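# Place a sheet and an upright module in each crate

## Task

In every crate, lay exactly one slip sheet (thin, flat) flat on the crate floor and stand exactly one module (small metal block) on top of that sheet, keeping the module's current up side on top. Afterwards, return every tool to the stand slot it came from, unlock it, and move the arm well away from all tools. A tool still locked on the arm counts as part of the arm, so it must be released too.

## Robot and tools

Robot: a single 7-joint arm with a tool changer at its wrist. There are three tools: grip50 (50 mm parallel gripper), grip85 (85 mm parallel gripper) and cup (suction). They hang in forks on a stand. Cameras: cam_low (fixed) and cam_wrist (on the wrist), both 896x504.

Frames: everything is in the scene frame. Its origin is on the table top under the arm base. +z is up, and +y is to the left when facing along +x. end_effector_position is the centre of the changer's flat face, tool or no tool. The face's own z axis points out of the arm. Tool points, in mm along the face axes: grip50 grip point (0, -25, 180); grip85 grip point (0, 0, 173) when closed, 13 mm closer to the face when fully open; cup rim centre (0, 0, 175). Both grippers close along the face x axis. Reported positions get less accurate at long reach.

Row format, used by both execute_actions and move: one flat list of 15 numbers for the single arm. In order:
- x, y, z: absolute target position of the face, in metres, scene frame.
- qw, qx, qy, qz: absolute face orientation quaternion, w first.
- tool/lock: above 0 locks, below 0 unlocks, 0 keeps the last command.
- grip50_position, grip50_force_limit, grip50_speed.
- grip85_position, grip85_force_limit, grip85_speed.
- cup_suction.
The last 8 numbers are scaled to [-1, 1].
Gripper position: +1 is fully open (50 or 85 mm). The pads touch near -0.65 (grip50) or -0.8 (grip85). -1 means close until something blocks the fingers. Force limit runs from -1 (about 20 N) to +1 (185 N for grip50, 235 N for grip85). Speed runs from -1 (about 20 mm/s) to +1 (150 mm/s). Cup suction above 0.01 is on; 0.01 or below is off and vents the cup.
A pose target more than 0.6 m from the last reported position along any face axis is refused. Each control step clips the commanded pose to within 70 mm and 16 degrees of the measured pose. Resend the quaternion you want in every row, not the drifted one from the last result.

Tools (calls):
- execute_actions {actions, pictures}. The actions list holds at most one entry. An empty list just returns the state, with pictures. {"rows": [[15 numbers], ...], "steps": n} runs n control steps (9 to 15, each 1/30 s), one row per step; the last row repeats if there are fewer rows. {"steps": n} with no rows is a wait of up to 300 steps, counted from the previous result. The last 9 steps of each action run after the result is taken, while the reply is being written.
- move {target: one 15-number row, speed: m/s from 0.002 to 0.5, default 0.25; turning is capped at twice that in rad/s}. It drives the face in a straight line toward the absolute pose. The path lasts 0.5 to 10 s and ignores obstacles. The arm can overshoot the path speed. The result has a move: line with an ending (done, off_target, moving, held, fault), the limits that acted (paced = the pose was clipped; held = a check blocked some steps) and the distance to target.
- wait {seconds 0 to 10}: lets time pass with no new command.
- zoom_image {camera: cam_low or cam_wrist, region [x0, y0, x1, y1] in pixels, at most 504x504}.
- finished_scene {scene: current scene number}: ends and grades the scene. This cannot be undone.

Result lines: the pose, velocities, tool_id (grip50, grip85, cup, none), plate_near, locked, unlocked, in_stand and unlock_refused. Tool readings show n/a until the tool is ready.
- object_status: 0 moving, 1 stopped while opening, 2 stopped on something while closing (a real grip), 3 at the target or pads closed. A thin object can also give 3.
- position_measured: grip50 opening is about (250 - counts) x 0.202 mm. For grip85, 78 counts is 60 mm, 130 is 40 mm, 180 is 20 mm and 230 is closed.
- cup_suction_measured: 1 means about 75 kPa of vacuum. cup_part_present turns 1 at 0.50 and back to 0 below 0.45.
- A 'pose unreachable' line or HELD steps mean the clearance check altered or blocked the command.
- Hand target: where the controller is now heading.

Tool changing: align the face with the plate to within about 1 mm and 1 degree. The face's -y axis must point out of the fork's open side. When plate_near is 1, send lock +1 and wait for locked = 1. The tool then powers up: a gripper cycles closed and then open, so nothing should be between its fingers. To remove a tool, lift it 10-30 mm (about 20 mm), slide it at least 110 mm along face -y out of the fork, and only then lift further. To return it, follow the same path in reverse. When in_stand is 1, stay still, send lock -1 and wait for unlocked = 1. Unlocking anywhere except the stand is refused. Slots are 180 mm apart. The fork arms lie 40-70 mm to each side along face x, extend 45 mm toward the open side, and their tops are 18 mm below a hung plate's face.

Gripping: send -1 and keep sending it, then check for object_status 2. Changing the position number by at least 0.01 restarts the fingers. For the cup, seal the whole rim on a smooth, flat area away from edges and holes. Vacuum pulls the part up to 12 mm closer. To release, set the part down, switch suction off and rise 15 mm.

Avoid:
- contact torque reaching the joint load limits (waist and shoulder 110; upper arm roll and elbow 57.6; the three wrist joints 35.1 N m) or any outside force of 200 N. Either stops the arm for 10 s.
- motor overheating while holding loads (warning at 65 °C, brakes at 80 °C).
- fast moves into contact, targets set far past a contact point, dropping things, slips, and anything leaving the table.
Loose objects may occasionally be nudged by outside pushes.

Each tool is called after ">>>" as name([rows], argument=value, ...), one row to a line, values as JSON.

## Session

>>> execute_actions(actions=[])

Scene clock: 0.00 s of 9600.00 s.
end_effector_position=(+0.4340, +0.4074, +0.1262) locked=0 unlocked=1 plate_near=0 in_stand=0 unlock_refused=0 tool_id=none grip50_position_measured=n/a grip50_object_status=n/a grip85_position_measured=n/a grip85_object_status=n/a cup_suction_measured=n/a cup_part_present=n/a end_effector_quat_wxyz=(-0.316, +0.023, +0.948, +0.022) end_effector_velocity=(+0.000, +0.000, +0.000) end_effector_angular_velocity=(+0.000, -0.001, -0.000)
Joint positions: [ 0.434 -1.142  0.574  1.503 -0.051  0.547 -2.276]
Joint velocities: [ 0.     0.     0.    -0.001 -0.     0.     0.   ]
Motor temperatures (°C, as the motors report them): [30 27 31 35 29 35 34]
Hand target: +0.434, +0.407, +0.126; -0.316, +0.023, +0.948, +0.022

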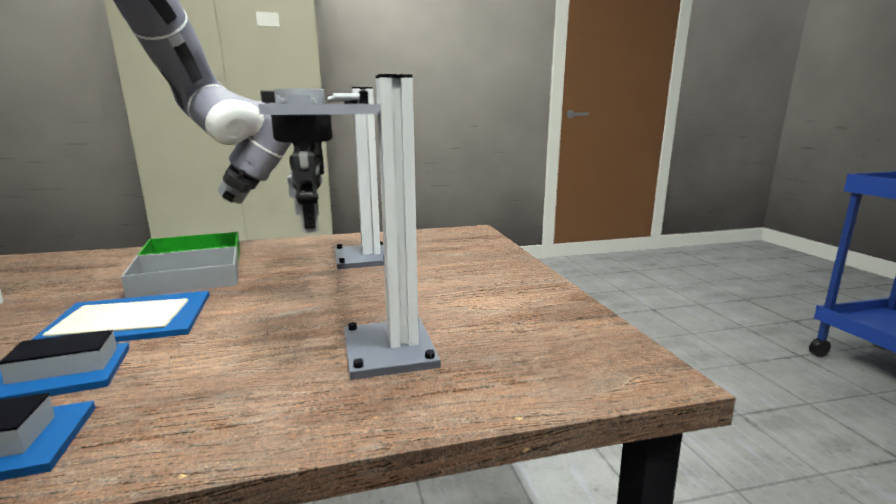

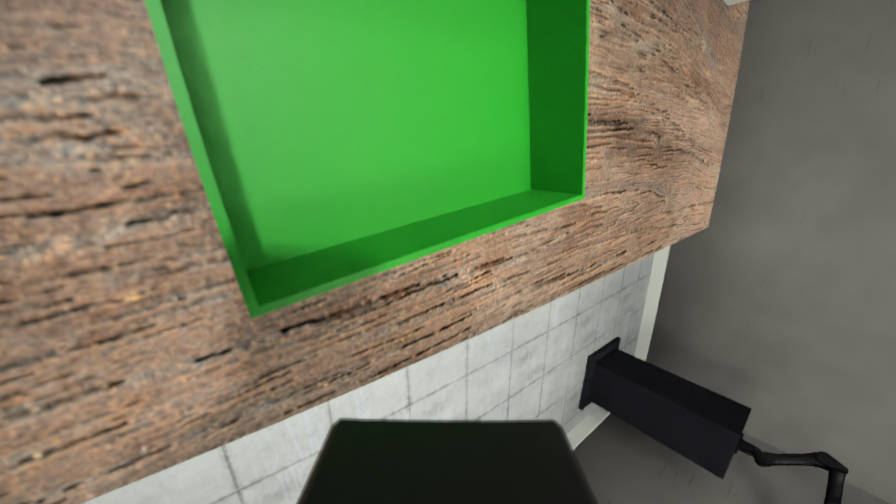

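>>> move(target=[0.33,0.38,0.5,0,0.7071,0.7071,0,0,1,0,0,1,0,0,0])

>>> move(target=[0.52,0.0,0.6,0,0.7071,0.7071,0,0,1,0,0,1,0,0,0])

Scene clock: 3.80 s of 9600.00 s.
end_effector_position=(+0.3310, +0.3802, +0.5001) locked=0 unlocked=1 plate_near=0 in_stand=0 unlock_refused=0 tool_id=none grip50_position_measured=n/a grip50_object_status=n/a grip85_position_measured=n/a grip85_object_status=n/a cup_suction_measured=n/a cup_part_present=n/a end_effector_quat_wxyz=(-0.001, +0.708, +0.706, +0.001) end_effector_velocity=(+0.000, +0.000, -0.000) end_effector_angular_velocity=(+0.001, +0.001, -0.000)
Joint positions: [ 0.719 -0.114  0.415  1.983 -0.057  0.513 -0.451]
Joint velocities: [-0.    -0.001  0.    -0.     0.001  0.001 -0.   ]
Motor temperatures (°C, as the motors report them): [30 27 31 35 29 35 34]
Hand target: +0.331, +0.380, +0.500; -0.001, +0.708, +0.706, +0.001
Off the commanded pose: 0.001 m, 0 deg.
Kept back: nothing.
move: done

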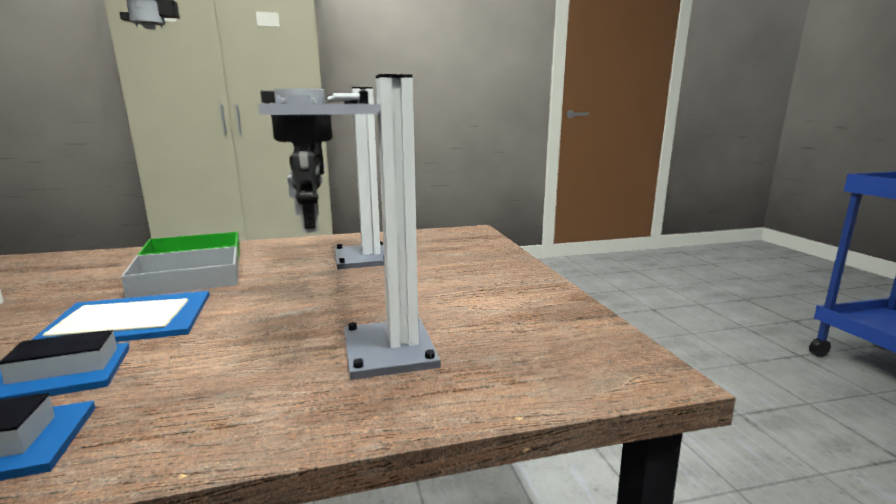

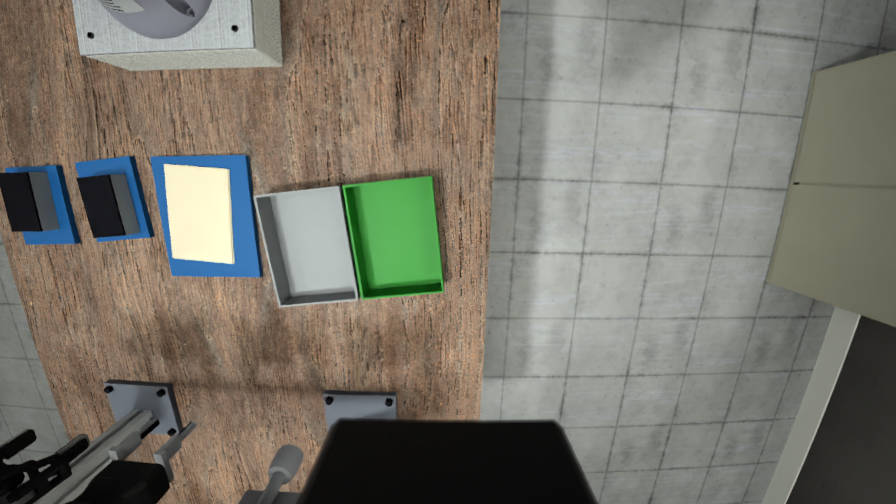

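Scene clock: 5.90 s of 9600.00 s.
end_effector_position=(+0.5200, +0.0004, +0.6000) locked=0 unlocked=1 plate_near=0 in_stand=0 unlock_refused=0 tool_id=none grip50_position_measured=n/a grip50_object_status=n/a grip85_position_measured=n/a grip85_object_status=n/a cup_suction_measured=n/a cup_part_present=n/a end_effector_quat_wxyz=(-0.001, +0.707, +0.707, +0.001) end_effector_velocity=(-0.000, +0.000, +0.000) end_effector_angular_velocity=(+0.000, -0.000, +0.001)
Joint positions: [ 0.304  0.014 -0.033  1.825 -0.005  0.243 -1.342]
Joint velocities: [-0.     0.     0.    -0.     0.    -0.    -0.001]
Motor temperatures (°C, as the motors report them): [30 27 31 35 29 35 34]
Hand target: +0.520, +0.001, +0.600; -0.001, +0.707, +0.707, +0.001
Off the commanded pose: 0.000 m, 0 deg.
Kept back: nothing.
move: done

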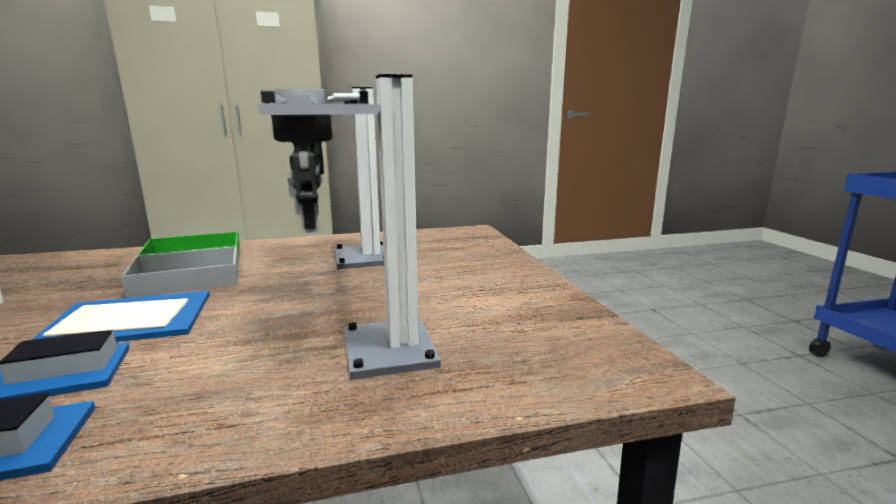

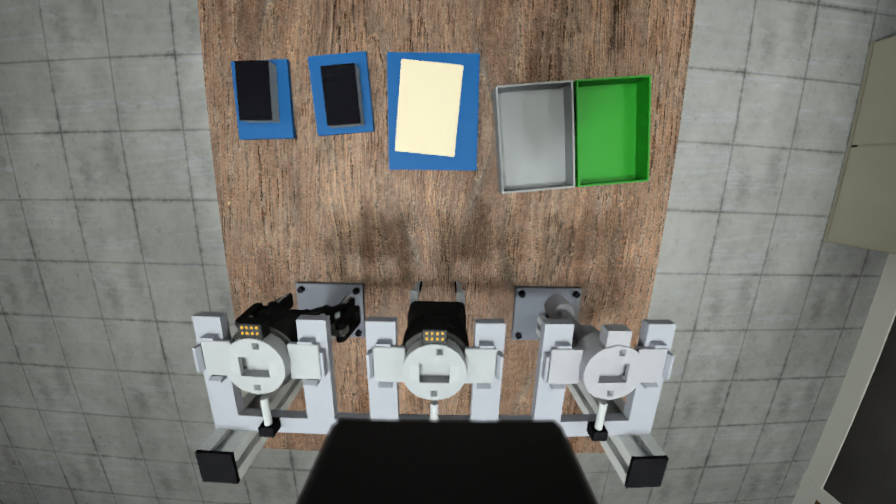

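>>> move(target=[0.64,0.177,0.42,0,0.7071,0.7071,0,0,1,0,0,1,0,0,0])

>>> move(target=[0.64,0.177,0.381,0,0.7071,0.7071,0,0,1,0,0,1,0,0,0], speed=0.05)

>>> zoom_image(camera="cam_low", region=[250,50,376,120])

Scene clock: 7.83 s of 9600.00 s.
end_effector_position=(+0.6397, +0.1769, +0.4200) locked=0 unlocked=1 plate_near=0 in_stand=0 unlock_refused=0 tool_id=none grip50_position_measured=n/a grip50_object_status=n/a grip85_position_measured=n/a grip85_object_status=n/a cup_suction_measured=n/a cup_part_present=n/a end_effector_quat_wxyz=(+0.001, +0.707, +0.707, -0.001) end_effector_velocity=(+0.000, +0.000, +0.000) end_effector_angular_velocity=(-0.000, -0.000, +0.000)
Joint positions: [ 0.477 -0.509  0.013  1.64  -0.019  0.577 -1.113]
Joint velocities: [ 0.    -0.    -0.     0.    -0.001  0.     0.   ]
Motor temperatures (°C, as the motors report them): [30 27 31 35 29 35 34]
Hand target: +0.640, +0.177, +0.420; +0.001, +0.707, +0.707, -0.001
Off the commanded pose: 0.000 m, 0 deg.
Kept back: nothing.
move: done

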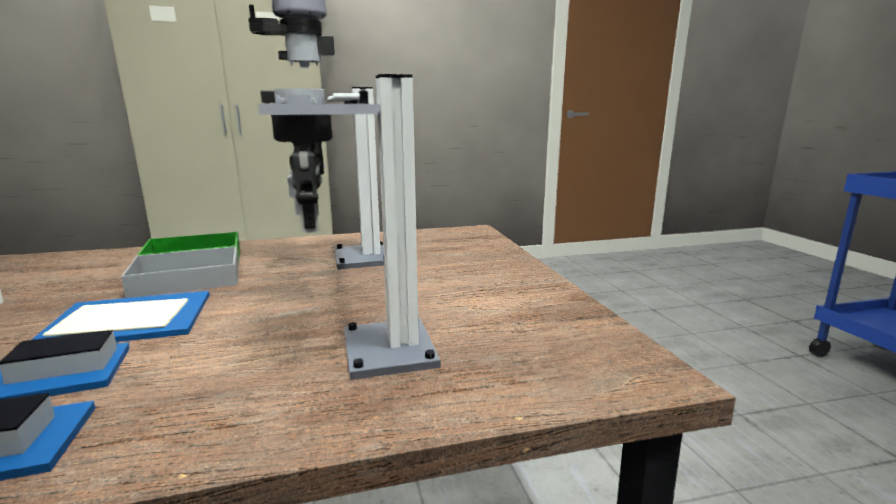

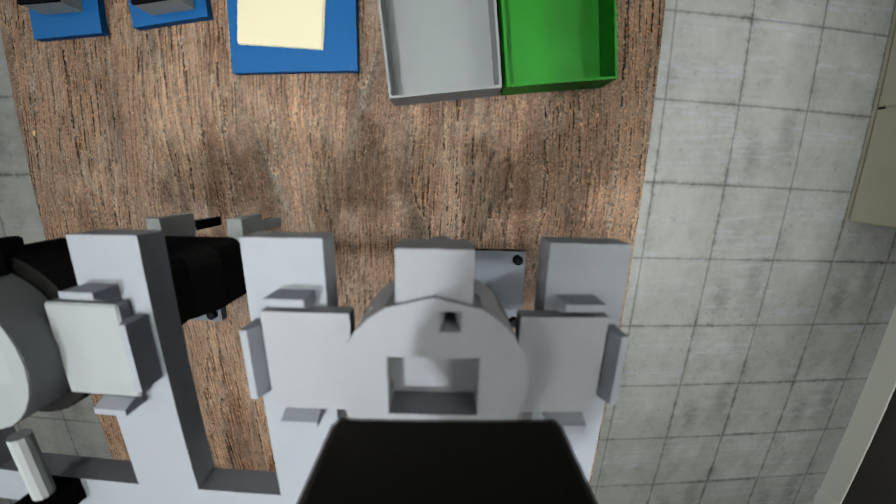

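Scene clock: 8.87 s of 9600.00 s.
end_effector_position=(+0.6399, +0.1770, +0.3810) locked=0 unlocked=1 plate_near=0 in_stand=0 unlock_refused=0 tool_id=none grip50_position_measured=n/a grip50_object_status=n/a grip85_position_measured=n/a grip85_object_status=n/a cup_suction_measured=n/a cup_part_present=n/a end_effector_quat_wxyz=(+0.000, +0.707, +0.707, -0.000) end_effector_velocity=(+0.000, +0.000, +0.000) end_effector_angular_velocity=(+0.000, -0.001, -0.000)
Joint positions: [ 0.477 -0.562  0.013  1.67  -0.018  0.662 -1.114]
Joint velocities: [ 0.  0.  0. -0. -0.  0.  0.]
Motor temperatures (°C, as the motors report them): [30 27 31 35 29 35 34]
Hand target: +0.640, +0.177, +0.381; +0.000, +0.707, +0.707, -0.000
Off the commanded pose: 0.000 m, 0 deg.
Kept back: nothing.
move: done

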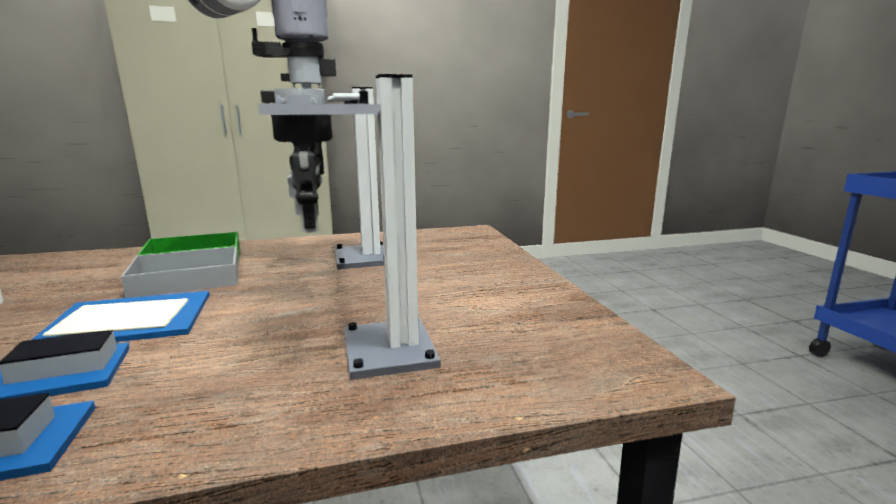

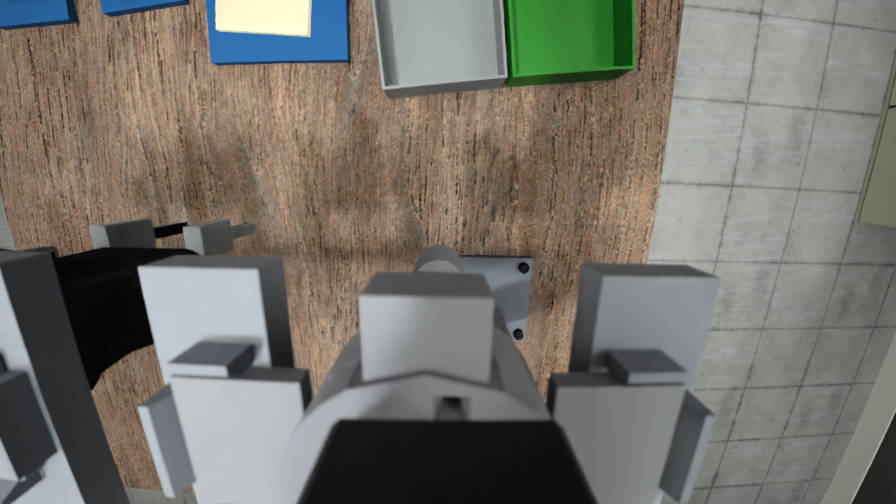

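Region (250, 50, 376, 120) of cam_low's 896x504 image, scaled by 4.000, with more detail than that image has.

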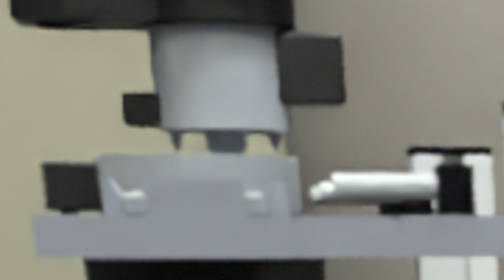

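>>> move(target=[0.637,0.173,0.381,0,0.7071,0.7071,0,0,1,0,0,1,0,0,0], speed=0.02)

>>> move(target=[0.637,0.173,0.365,0,0.7071,0.7071,0,0,1,0,0,1,0,0,0], speed=0.01)

Scene clock: 9.90 s of 9600.00 s.
end_effector_position=(+0.6370, +0.1730, +0.3810) locked=0 unlocked=1 plate_near=0 in_stand=0 unlock_refused=0 tool_id=none grip50_position_measured=n/a grip50_object_status=n/a grip85_position_measured=n/a grip85_object_status=n/a cup_suction_measured=n/a cup_part_present=n/a end_effector_quat_wxyz=(+0.000, +0.707, +0.707, -0.000) end_effector_velocity=(+0.000, +0.001, +0.000) end_effector_angular_velocity=(+0.001, -0.000, +0.000)
Joint positions: [ 0.473 -0.554  0.013  1.684 -0.018  0.667 -1.117]
Joint velocities: [ 0.001  0.     0.    -0.001  0.    -0.     0.   ]
Motor temperatures (°C, as the motors report them): [30 27 31 35 29 35 34]
Hand target: +0.637, +0.173, +0.381; -0.000, +0.707, +0.707, +0.000
Off the commanded pose: 0.000 m, 0 deg.
Kept back: nothing.
move: done

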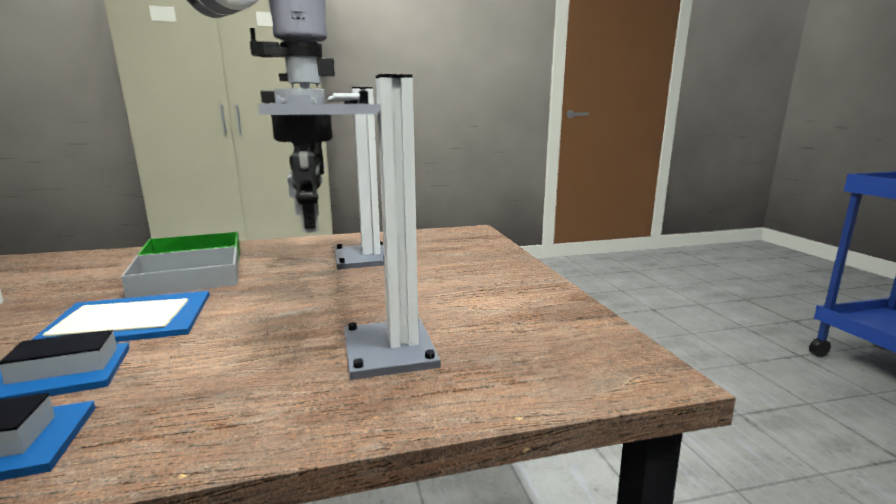

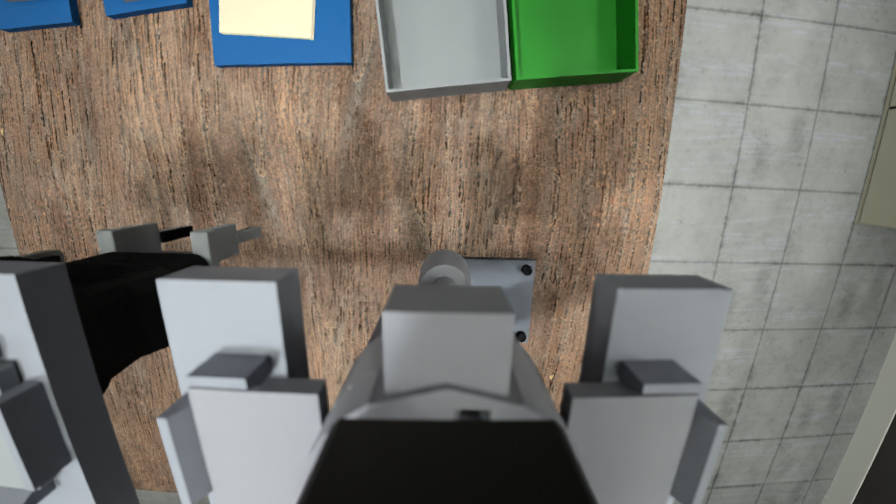

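Scene clock: 11.73 s of 9600.00 s.
end_effector_position=(+0.6369, +0.1730, +0.3649) locked=0 unlocked=1 plate_near=0 in_stand=0 unlock_refused=0 tool_id=none grip50_position_measured=n/a grip50_object_status=n/a grip85_position_measured=n/a grip85_object_status=n/a cup_suction_measured=n/a cup_part_present=n/a end_effector_quat_wxyz=(-0.000, +0.707, +0.707, -0.000) end_effector_velocity=(+0.000, +0.000, +0.000) end_effector_angular_velocity=(+0.000, -0.000, -0.000)
Joint positions: [ 0.473 -0.578  0.012  1.695 -0.018  0.701 -1.117]
Joint velocities: [-0. -0.  0. -0.  0.  0. -0.]
Motor temperatures (°C, as the motors report them): [30 27 31 35 29 35 34]
Hand target: +0.637, +0.173, +0.365; +0.000, +0.707, +0.707, -0.000
Off the commanded pose: 0.000 m, 0 deg.
Kept back: nothing.
move: done

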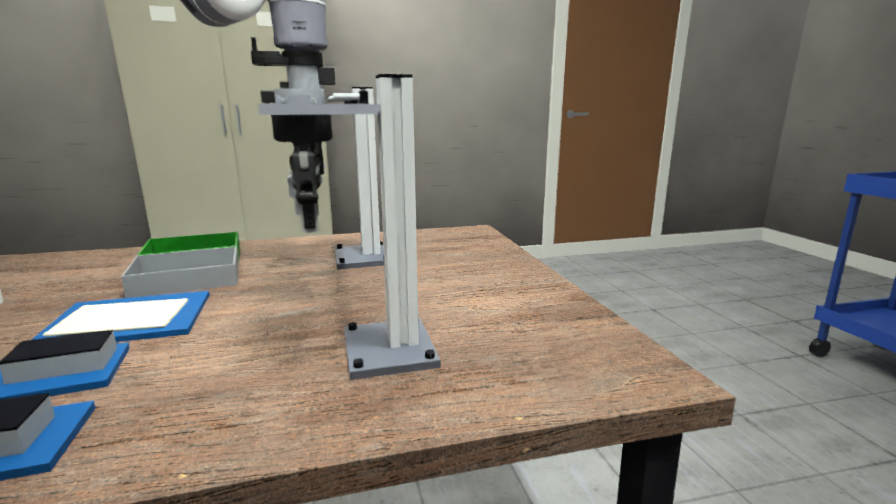

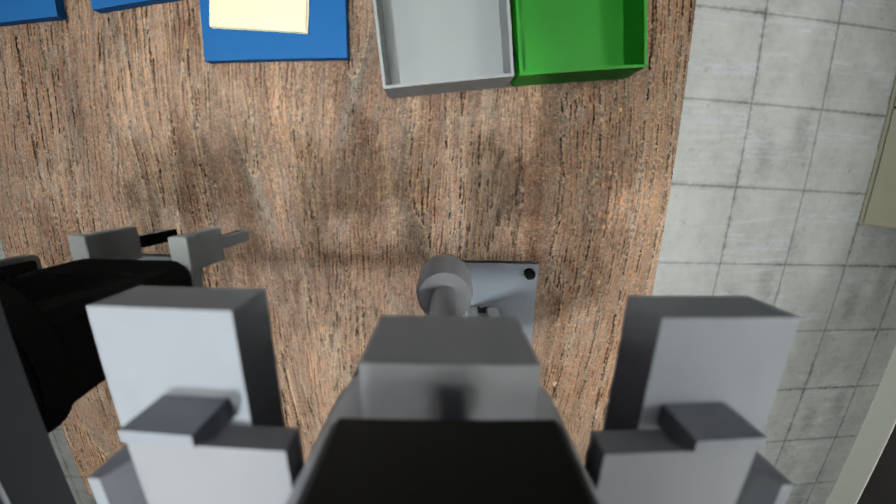

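>>> move(target=[0.6367,0.173,0.3605,0,0.7071,0.7071,0,0,1,0,0,1,0,0,0], speed=0.01)

>>> execute_actions([
  {"rows":[[0.6367,0.173,0.3605,0,0.7071,0.7071,0,1,1,0,0,1,0,0,0]]},
])

>>> execute_actions([
  {"steps":35},
])

>>> move(target=[0.637,0.173,0.381,0,0.7071,0.7071,0,0,1,0,0,1,0,0,0], speed=0.05)

>>> move(target=[0.507,0.173,0.381,0,0.7071,0.7071,0,0,1,0,0,1,0,0,0], speed=0.15)

>>> move(target=[0.335,-0.03,0.24,0,0.734,0.679,0,0,1,0,0,1,0,0,0])

Scene clock: 12.87 s of 9600.00 s.
end_effector_position=(+0.6367, +0.1730, +0.3605) locked=0 unlocked=1 plate_near=1 in_stand=1 unlock_refused=0 tool_id=none grip50_position_measured=n/a grip50_object_status=n/a grip85_position_measured=n/a grip85_object_status=n/a cup_suction_measured=n/a cup_part_present=n/a end_effector_quat_wxyz=(-0.000, +0.707, +0.707, +0.000) end_effector_velocity=(-0.000, -0.000, -0.000) end_effector_angular_velocity=(-0.000, +0.000, -0.001)
Joint positions: [ 0.473 -0.584  0.012  1.698 -0.018  0.711 -1.117]
Joint velocities: [ 0.    -0.    -0.     0.    -0.     0.     0.001]
Motor temperatures (°C, as the motors report them): [30 27 31 35 29 35 34]
Hand target: +0.637, +0.173, +0.361; +0.000, +0.707, +0.707, -0.000
Off the commanded pose: 0.000 m, 0 deg.
Kept back: nothing.
move: done

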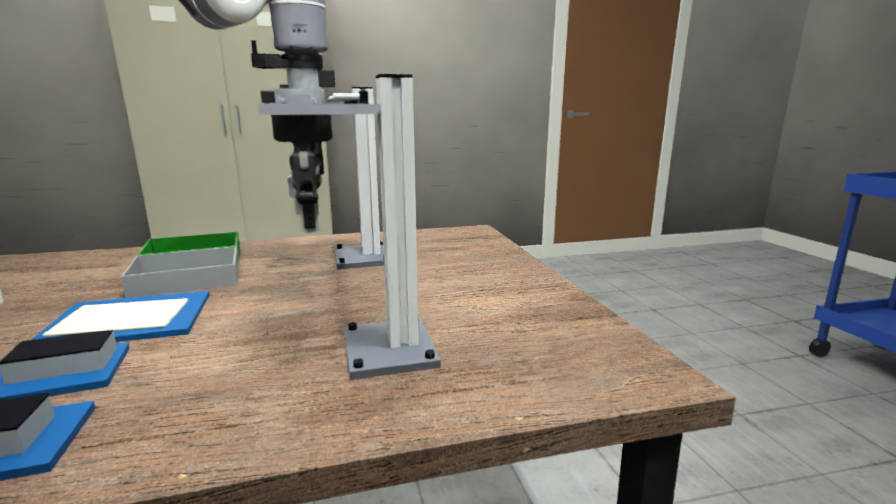

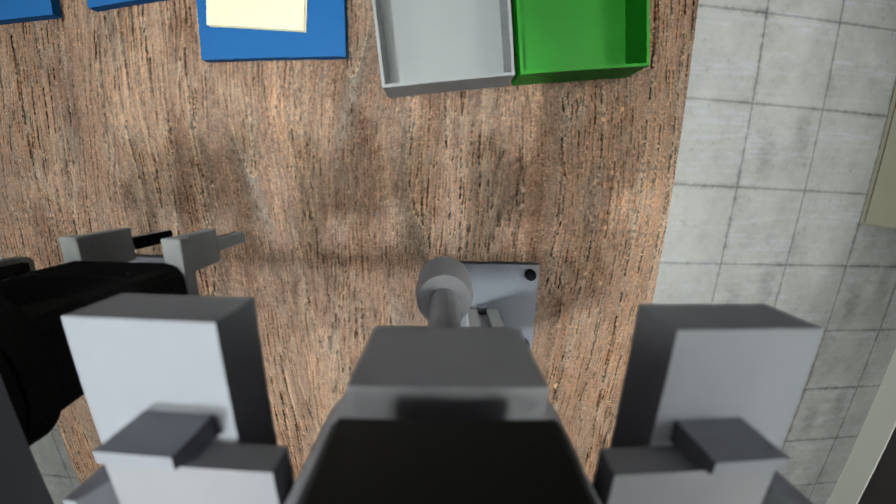

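Scene clock: 13.07 s of 9600.00 s.
end_effector_position=(+0.6367, +0.1730, +0.3605) locked=0 unlocked=0 plate_near=1 in_stand=1 unlock_refused=0 tool_id=none grip50_position_measured=n/a grip50_object_status=n/a grip85_position_measured=n/a grip85_object_status=n/a cup_suction_measured=n/a cup_part_present=n/a end_effector_quat_wxyz=(-0.000, +0.707, +0.707, +0.000) end_effector_velocity=(-0.000, +0.000, -0.000) end_effector_angular_velocity=(-0.000, +0.000, -0.000)
Joint positions: [ 0.473 -0.584  0.012  1.698 -0.018  0.711 -1.117]
Joint velocities: [ 0. -0.  0. -0. -0. -0.  0.]
Motor temperatures (°C, as the motors report them): [30 27 31 35 29 35 34]
Steps of this call (steps 1 to 6: the first 6 steps of this action). Readings (end_effector_position | what the end effector reports):
1: (+0.6367, +0.1730, +0.3605) | locked=0 unlocked=0 plate_near=1 in_stand=1 unlock_refused=0 tool_id=none grip50_position_measured=n/a grip50_object_status=n/a grip85_position_measured=n/a grip85_object_status=n/a cup_suction_measured=n/a cup_part_present=n/a
2: (+0.6367, +0.1730, +0.3605) | locked=0 unlocked=0 plate_near=1 in_stand=1 unlock_refused=0 tool_id=none grip50_position_measured=n/a grip50_object_status=n/a grip85_position_measured=n/a grip85_object_status=n/a cup_suction_measured=n/a cup_part_present=n/a
4: (+0.6367, +0.1730, +0.3605) | locked=0 unlocked=0 plate_near=1 in_stand=1 unlock_refused=0 tool_id=none grip50_position_measured=n/a grip50_object_status=n/a grip85_position_measured=n/a grip85_object_status=n/a cup_suction_measured=n/a cup_part_present=n/a
6: the state above

Scene clock: 14.23 s of 9600.00 s.
end_effector_position=(+0.6367, +0.1730, +0.3604) locked=1 unlocked=0 plate_near=1 in_stand=1 unlock_refused=0 tool_id=cup grip50_position_measured=n/a grip50_object_status=n/a grip85_position_measured=n/a grip85_object_status=n/a cup_suction_measured=n/a cup_part_present=n/a end_effector_quat_wxyz=(-0.000, +0.707, +0.707, +0.000) end_effector_velocity=(-0.000, -0.000, -0.000) end_effector_angular_velocity=(+0.000, +0.000, -0.000)
Joint positions: [ 0.473 -0.584  0.012  1.698 -0.018  0.711 -1.117]
Joint velocities: [-0. -0.  0. -0.  0.  0. -0.]
Motor temperatures (°C, as the motors report them): [30 27 31 35 29 35 34]
Hand target: +0.637, +0.173, +0.361; -0.000, +0.707, +0.707, +0.000
Off the commanded pose: 0.000 m, 0 deg.
Kept back: nothing.
Steps of this call (steps 1 to 9: the last 9 steps of your previous action; steps 10 to 35: nothing new was sent). Readings (end_effector_position | what the end effector reports):
1: (+0.6367, +0.1730, +0.3605) | locked=0 unlocked=0 plate_near=1 in_stand=1 unlock_refused=0 tool_id=none grip50_position_measured=n/a grip50_object_status=n/a grip85_position_measured=n/a grip85_object_status=n/a cup_suction_measured=n/a cup_part_present=n/a
2: (+0.6367, +0.1730, +0.3605) | locked=0 unlocked=0 plate_near=1 in_stand=1 unlock_refused=0 tool_id=none grip50_position_measured=n/a grip50_object_status=n/a grip85_position_measured=n/a grip85_object_status=n/a cup_suction_measured=n/a cup_part_present=n/a
4: (+0.6367, +0.1730, +0.3605) | locked=0 unlocked=0 plate_near=1 in_stand=1 unlock_refused=0 tool_id=none grip50_position_measured=n/a grip50_object_status=n/a grip85_position_measured=n/a grip85_object_status=n/a cup_suction_measured=n/a cup_part_present=n/a
8: (+0.6367, +0.1730, +0.3605) | locked=0 unlocked=0 plate_near=1 in_stand=1 unlock_refused=0 tool_id=none grip50_position_measured=n/a grip50_object_status=n/a grip85_position_measured=n/a grip85_object_status=n/a cup_suction_measured=n/a cup_part_present=n/a
35: the state above

Scene clock: 14.93 s of 9600.00 s.
end_effector_position=(+0.6370, +0.1731, +0.3810) locked=1 unlocked=0 plate_near=1 in_stand=0 unlock_refused=0 tool_id=cup grip50_position_measured=n/a grip50_object_status=n/a grip85_position_measured=n/a grip85_object_status=n/a cup_suction_measured=0.00 cup_part_present=0 end_effector_quat_wxyz=(+0.000, +0.707, +0.707, +0.000) end_effector_velocity=(-0.000, -0.000, -0.000) end_effector_angular_velocity=(+0.000, +0.001, -0.000)
Joint positions: [ 0.473 -0.554  0.013  1.684 -0.018  0.667 -1.117]
Joint velocities: [-0.    -0.001  0.    -0.     0.001 -0.    -0.   ]
Motor temperatures (°C, as the motors report them): [30 27 31 35 29 35 34]
Hand target: +0.637, +0.173, +0.381; -0.000, +0.707, +0.707, +0.000
Off the commanded pose: 0.000 m, 0 deg.
Kept back: nothing.
move: done

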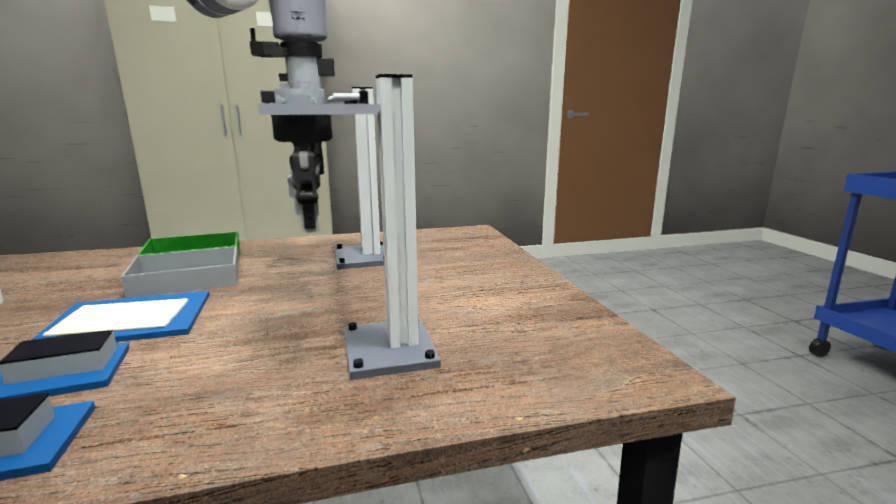

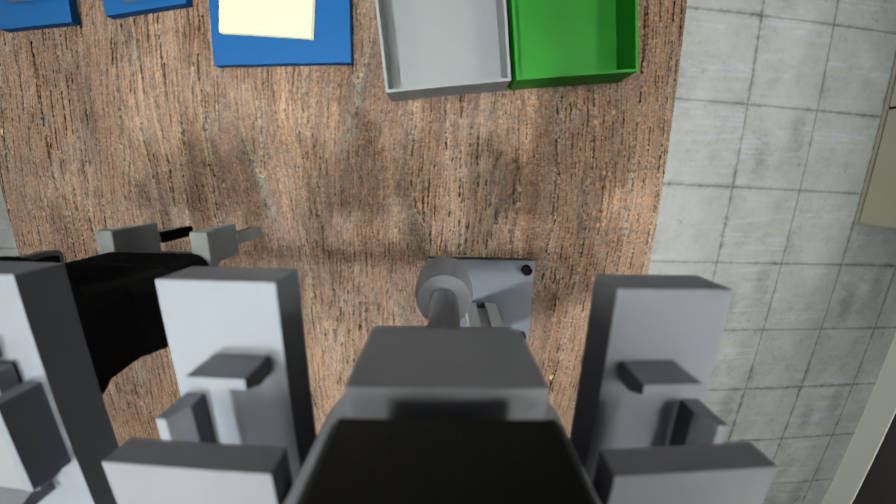

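Scene clock: 16.10 s of 9600.00 s.
end_effector_position=(+0.5070, +0.1728, +0.3811) locked=1 unlocked=0 plate_near=1 in_stand=0 unlock_refused=0 tool_id=cup grip50_position_measured=n/a grip50_object_status=n/a grip85_position_measured=n/a grip85_object_status=n/a cup_suction_measured=0.00 cup_part_present=0 end_effector_quat_wxyz=(-0.000, +0.707, +0.707, -0.000) end_effector_velocity=(-0.000, -0.000, -0.001) end_effector_angular_velocity=(-0.000, +0.001, +0.000)
Joint positions: [ 0.531 -0.307  0.059  2.088 -0.036  0.821 -0.998]
Joint velocities: [ 0.    -0.001 -0.     0.    -0.     0.    -0.   ]
Motor temperatures (°C, as the motors report them): [30 27 31 35 29 35 34]
Hand target: +0.507, +0.173, +0.381; -0.000, +0.707, +0.707, -0.000
Off the commanded pose: 0.000 m, 0 deg.
Kept back: nothing.
move: done

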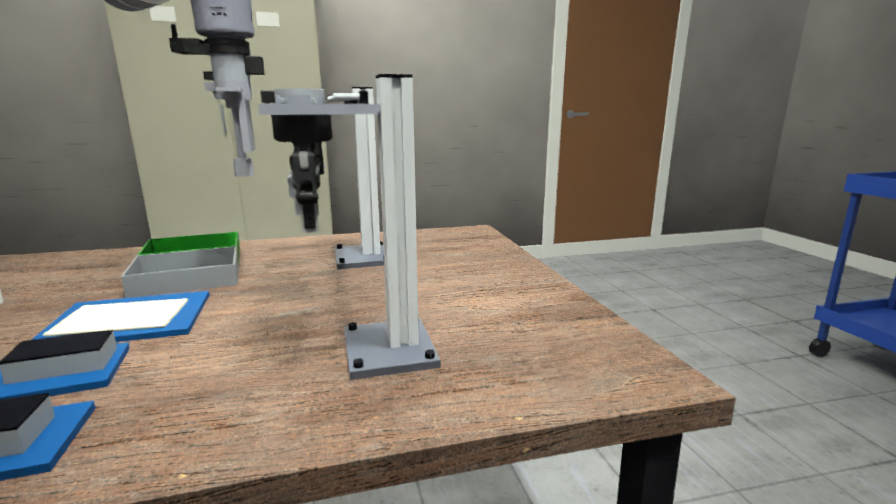

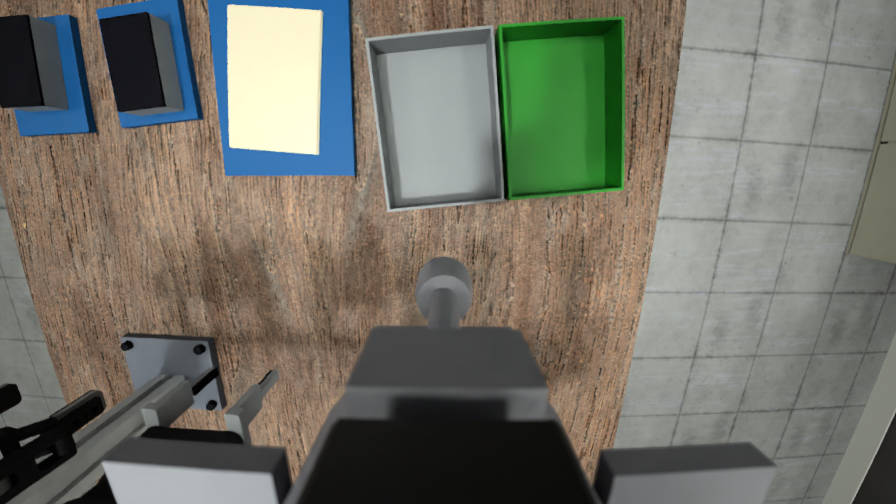

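Scene clock: 17.73 s of 9600.00 s.
end_effector_position=(+0.3348, -0.0303, +0.2408) locked=1 unlocked=0 plate_near=1 in_stand=0 unlock_refused=0 tool_id=cup grip50_position_measured=n/a grip50_object_status=n/a grip85_position_measured=n/a grip85_object_status=n/a cup_suction_measured=0.00 cup_part_present=0 end_effector_quat_wxyz=(+0.001, +0.734, +0.679, -0.000) end_effector_velocity=(+0.000, +0.000, +0.000) end_effector_angular_velocity=(+0.000, -0.001, +0.000)
Joint positions: [ 0.361 -0.444 -0.023  2.689  0.107  1.563 -1.302]
Joint velocities: [ 0.001  0.001 -0.     0.     0.     0.     0.   ]
Motor temperatures (°C, as the motors report them): [30 27 31 35 29 35 34]
Hand target: +0.335, -0.030, +0.241; +0.001, +0.734, +0.679, -0.000
Off the commanded pose: 0.001 m, 0 deg.
Kept back: nothing.
move: done

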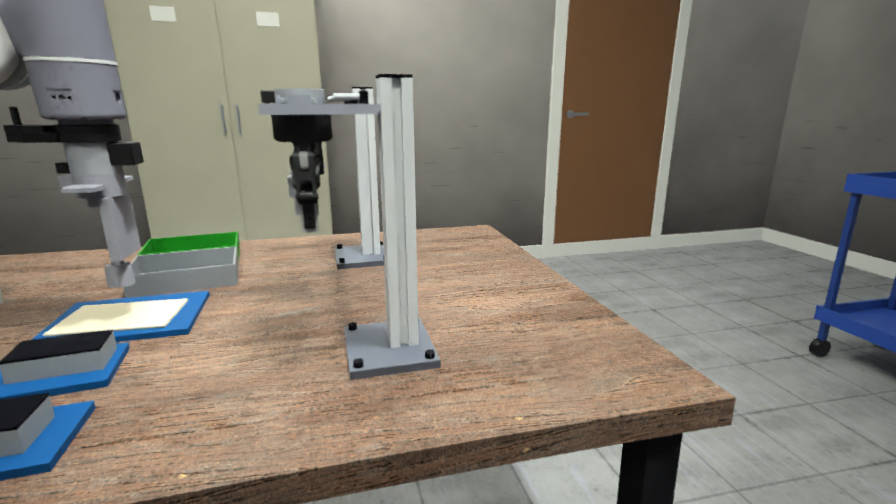

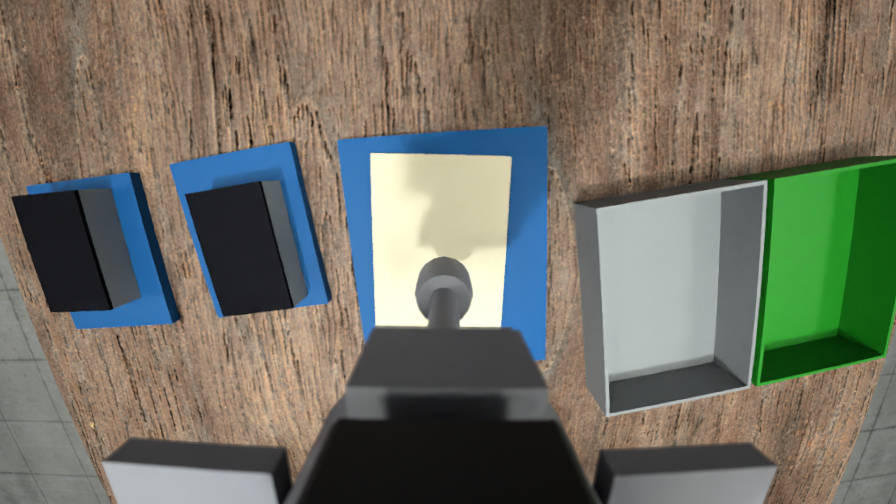

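>>> move(target=[0.335,-0.034,0.188,0,0.738,0.675,0,0,1,0,0,1,0,0,1], speed=0.03)

>>> move(target=[0.35,-0.034,0.25,0,0.738,0.675,0,0,1,0,0,1,0,0,1], speed=0.08)

>>> move(target=[0.39,0.166,0.24,0,0.669,0.743,0,0,1,0,0,1,0,0,1], speed=0.2)

Scene clock: 20.17 s of 9600.00 s.
end_effector_position=(+0.3350, -0.0341, +0.1882) locked=1 unlocked=0 plate_near=1 in_stand=0 unlock_refused=0 tool_id=cup grip50_position_measured=n/a grip50_object_status=n/a grip85_position_measured=n/a grip85_object_status=n/a cup_suction_measured=0.78 cup_part_present=1 end_effector_quat_wxyz=(+0.001, +0.738, +0.675, -0.000) end_effector_velocity=(-0.000, +0.000, +0.000) end_effector_angular_velocity=(+0.000, -0.000, +0.000)
Joint positions: [ 0.308 -0.691  0.021  2.636  0.117  1.758 -1.315]
Joint velocities: [ 0.     0.001  0.     0.001 -0.     0.     0.   ]
Motor temperatures (°C, as the motors report them): [30 27 31 35 29 35 34]
Hand target: +0.335, -0.034, +0.188; +0.000, +0.738, +0.675, -0.000
Off the commanded pose: 0.000 m, 0 deg.
Kept back: nothing.
move: done

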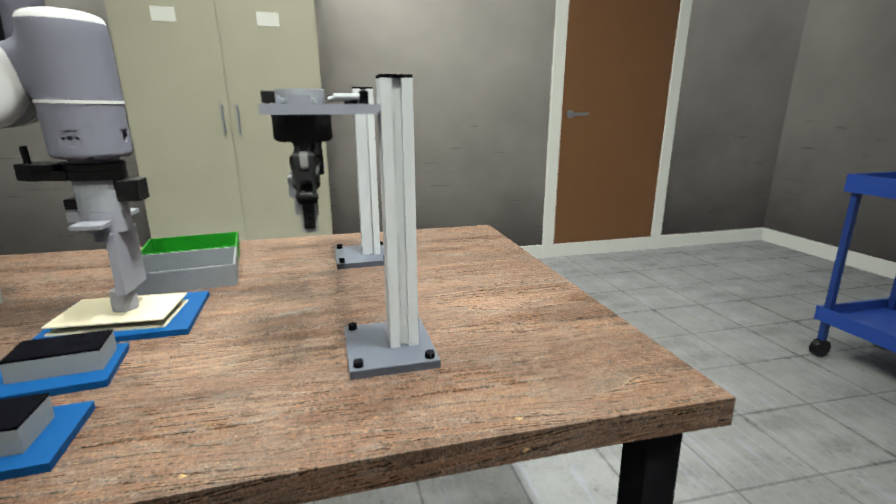

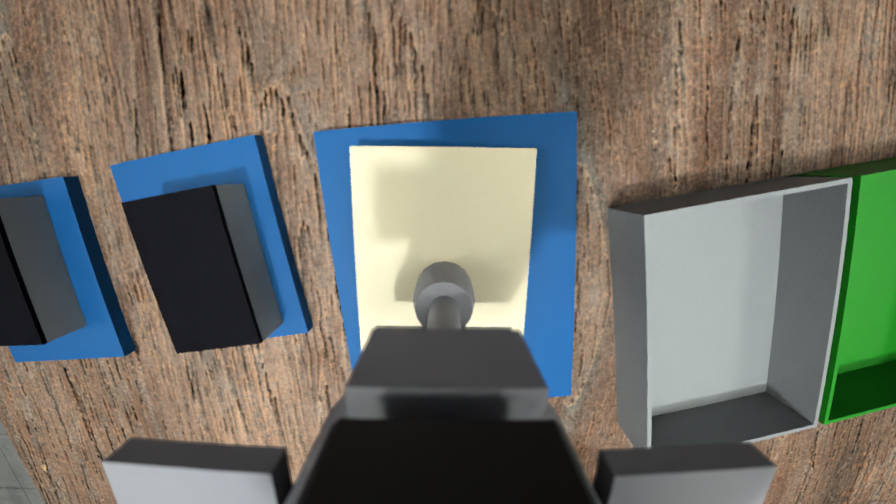

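Scene clock: 21.23 s of 9600.00 s.
end_effector_position=(+0.3500, -0.0338, +0.2498) locked=1 unlocked=0 plate_near=1 in_stand=0 unlock_refused=0 tool_id=cup grip50_position_measured=n/a grip50_object_status=n/a grip85_position_measured=n/a grip85_object_status=n/a cup_suction_measured=0.90 cup_part_present=1 end_effector_quat_wxyz=(-0.001, +0.738, +0.675, +0.000) end_effector_velocity=(-0.000, +0.000, -0.000) end_effector_angular_velocity=(-0.000, +0.001, +0.001)
Joint positions: [ 0.336 -0.405 -0.032  2.655  0.082  1.49  -1.298]
Joint velocities: [ 0.    -0.001  0.     0.    -0.     0.    -0.   ]
Motor temperatures (°C, as the motors report them): [30 27 31 35 29 35 34]
Hand target: +0.350, -0.034, +0.250; -0.001, +0.738, +0.675, +0.000
Off the commanded pose: 0.000 m, 0 deg.
Kept back: nothing.
move: done

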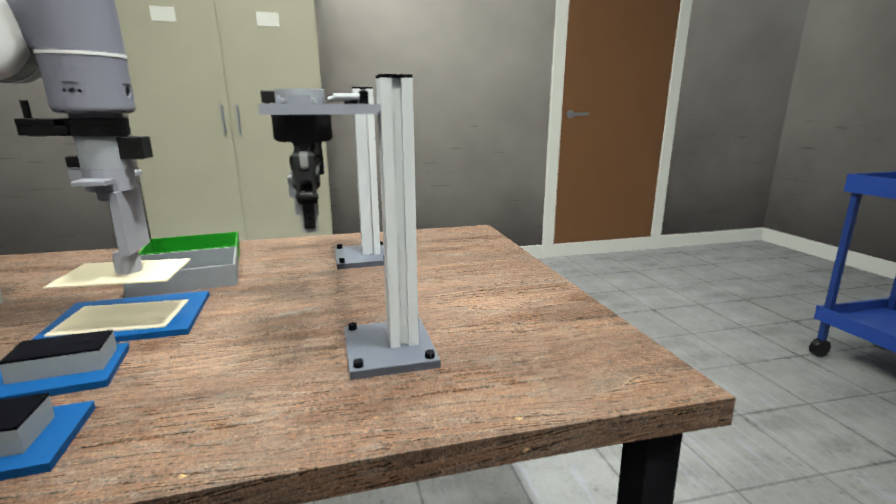

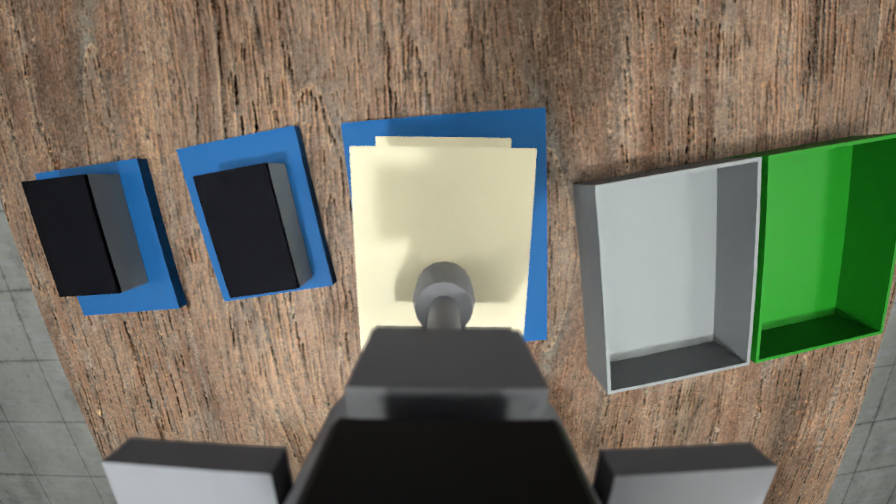

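Scene clock: 22.57 s of 9600.00 s.
end_effector_position=(+0.3904, +0.1658, +0.2398) locked=1 unlocked=0 plate_near=1 in_stand=0 unlock_refused=0 tool_id=cup grip50_position_measured=n/a grip50_object_status=n/a grip85_position_measured=n/a grip85_object_status=n/a cup_suction_measured=0.90 cup_part_present=1 end_effector_quat_wxyz=(+0.000, +0.669, +0.743, -0.000) end_effector_velocity=(+0.000, -0.000, +0.000) end_effector_angular_velocity=(+0.000, -0.000, -0.000)
Joint positions: [ 0.741 -0.502 -0.021  2.454  0.01   1.383 -1.005]
Joint velocities: [-0.001  0.     0.    -0.    -0.    -0.    -0.   ]
Motor temperatures (°C, as the motors report them): [30 27 31 35 29 35 34]
Hand target: +0.390, +0.166, +0.240; +0.000, +0.669, +0.743, -0.000
Off the commanded pose: 0.000 m, 0 deg.
Kept back: nothing.
move: done

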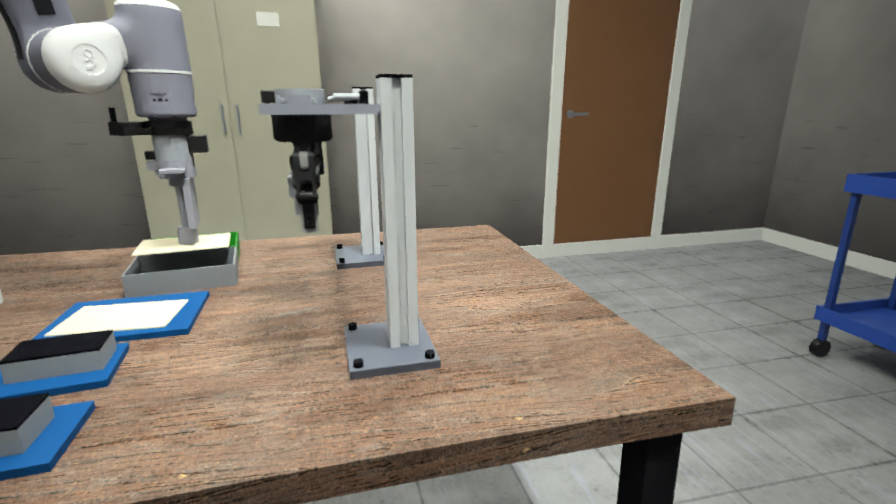

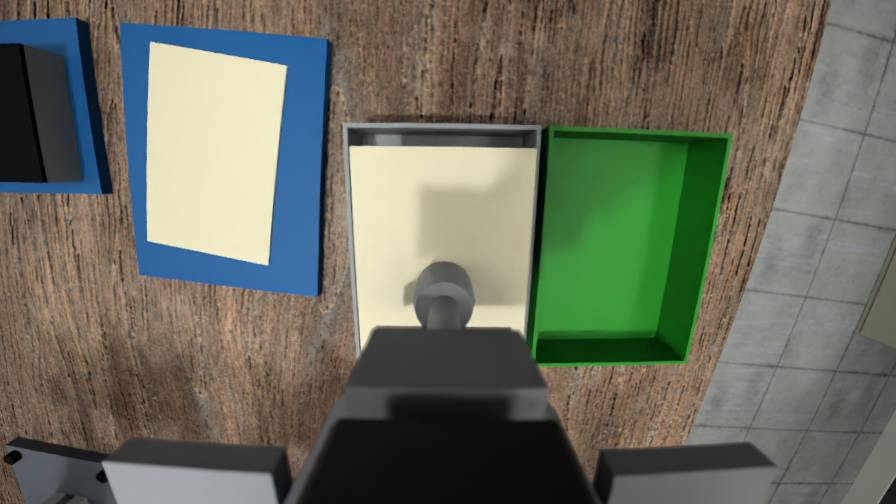

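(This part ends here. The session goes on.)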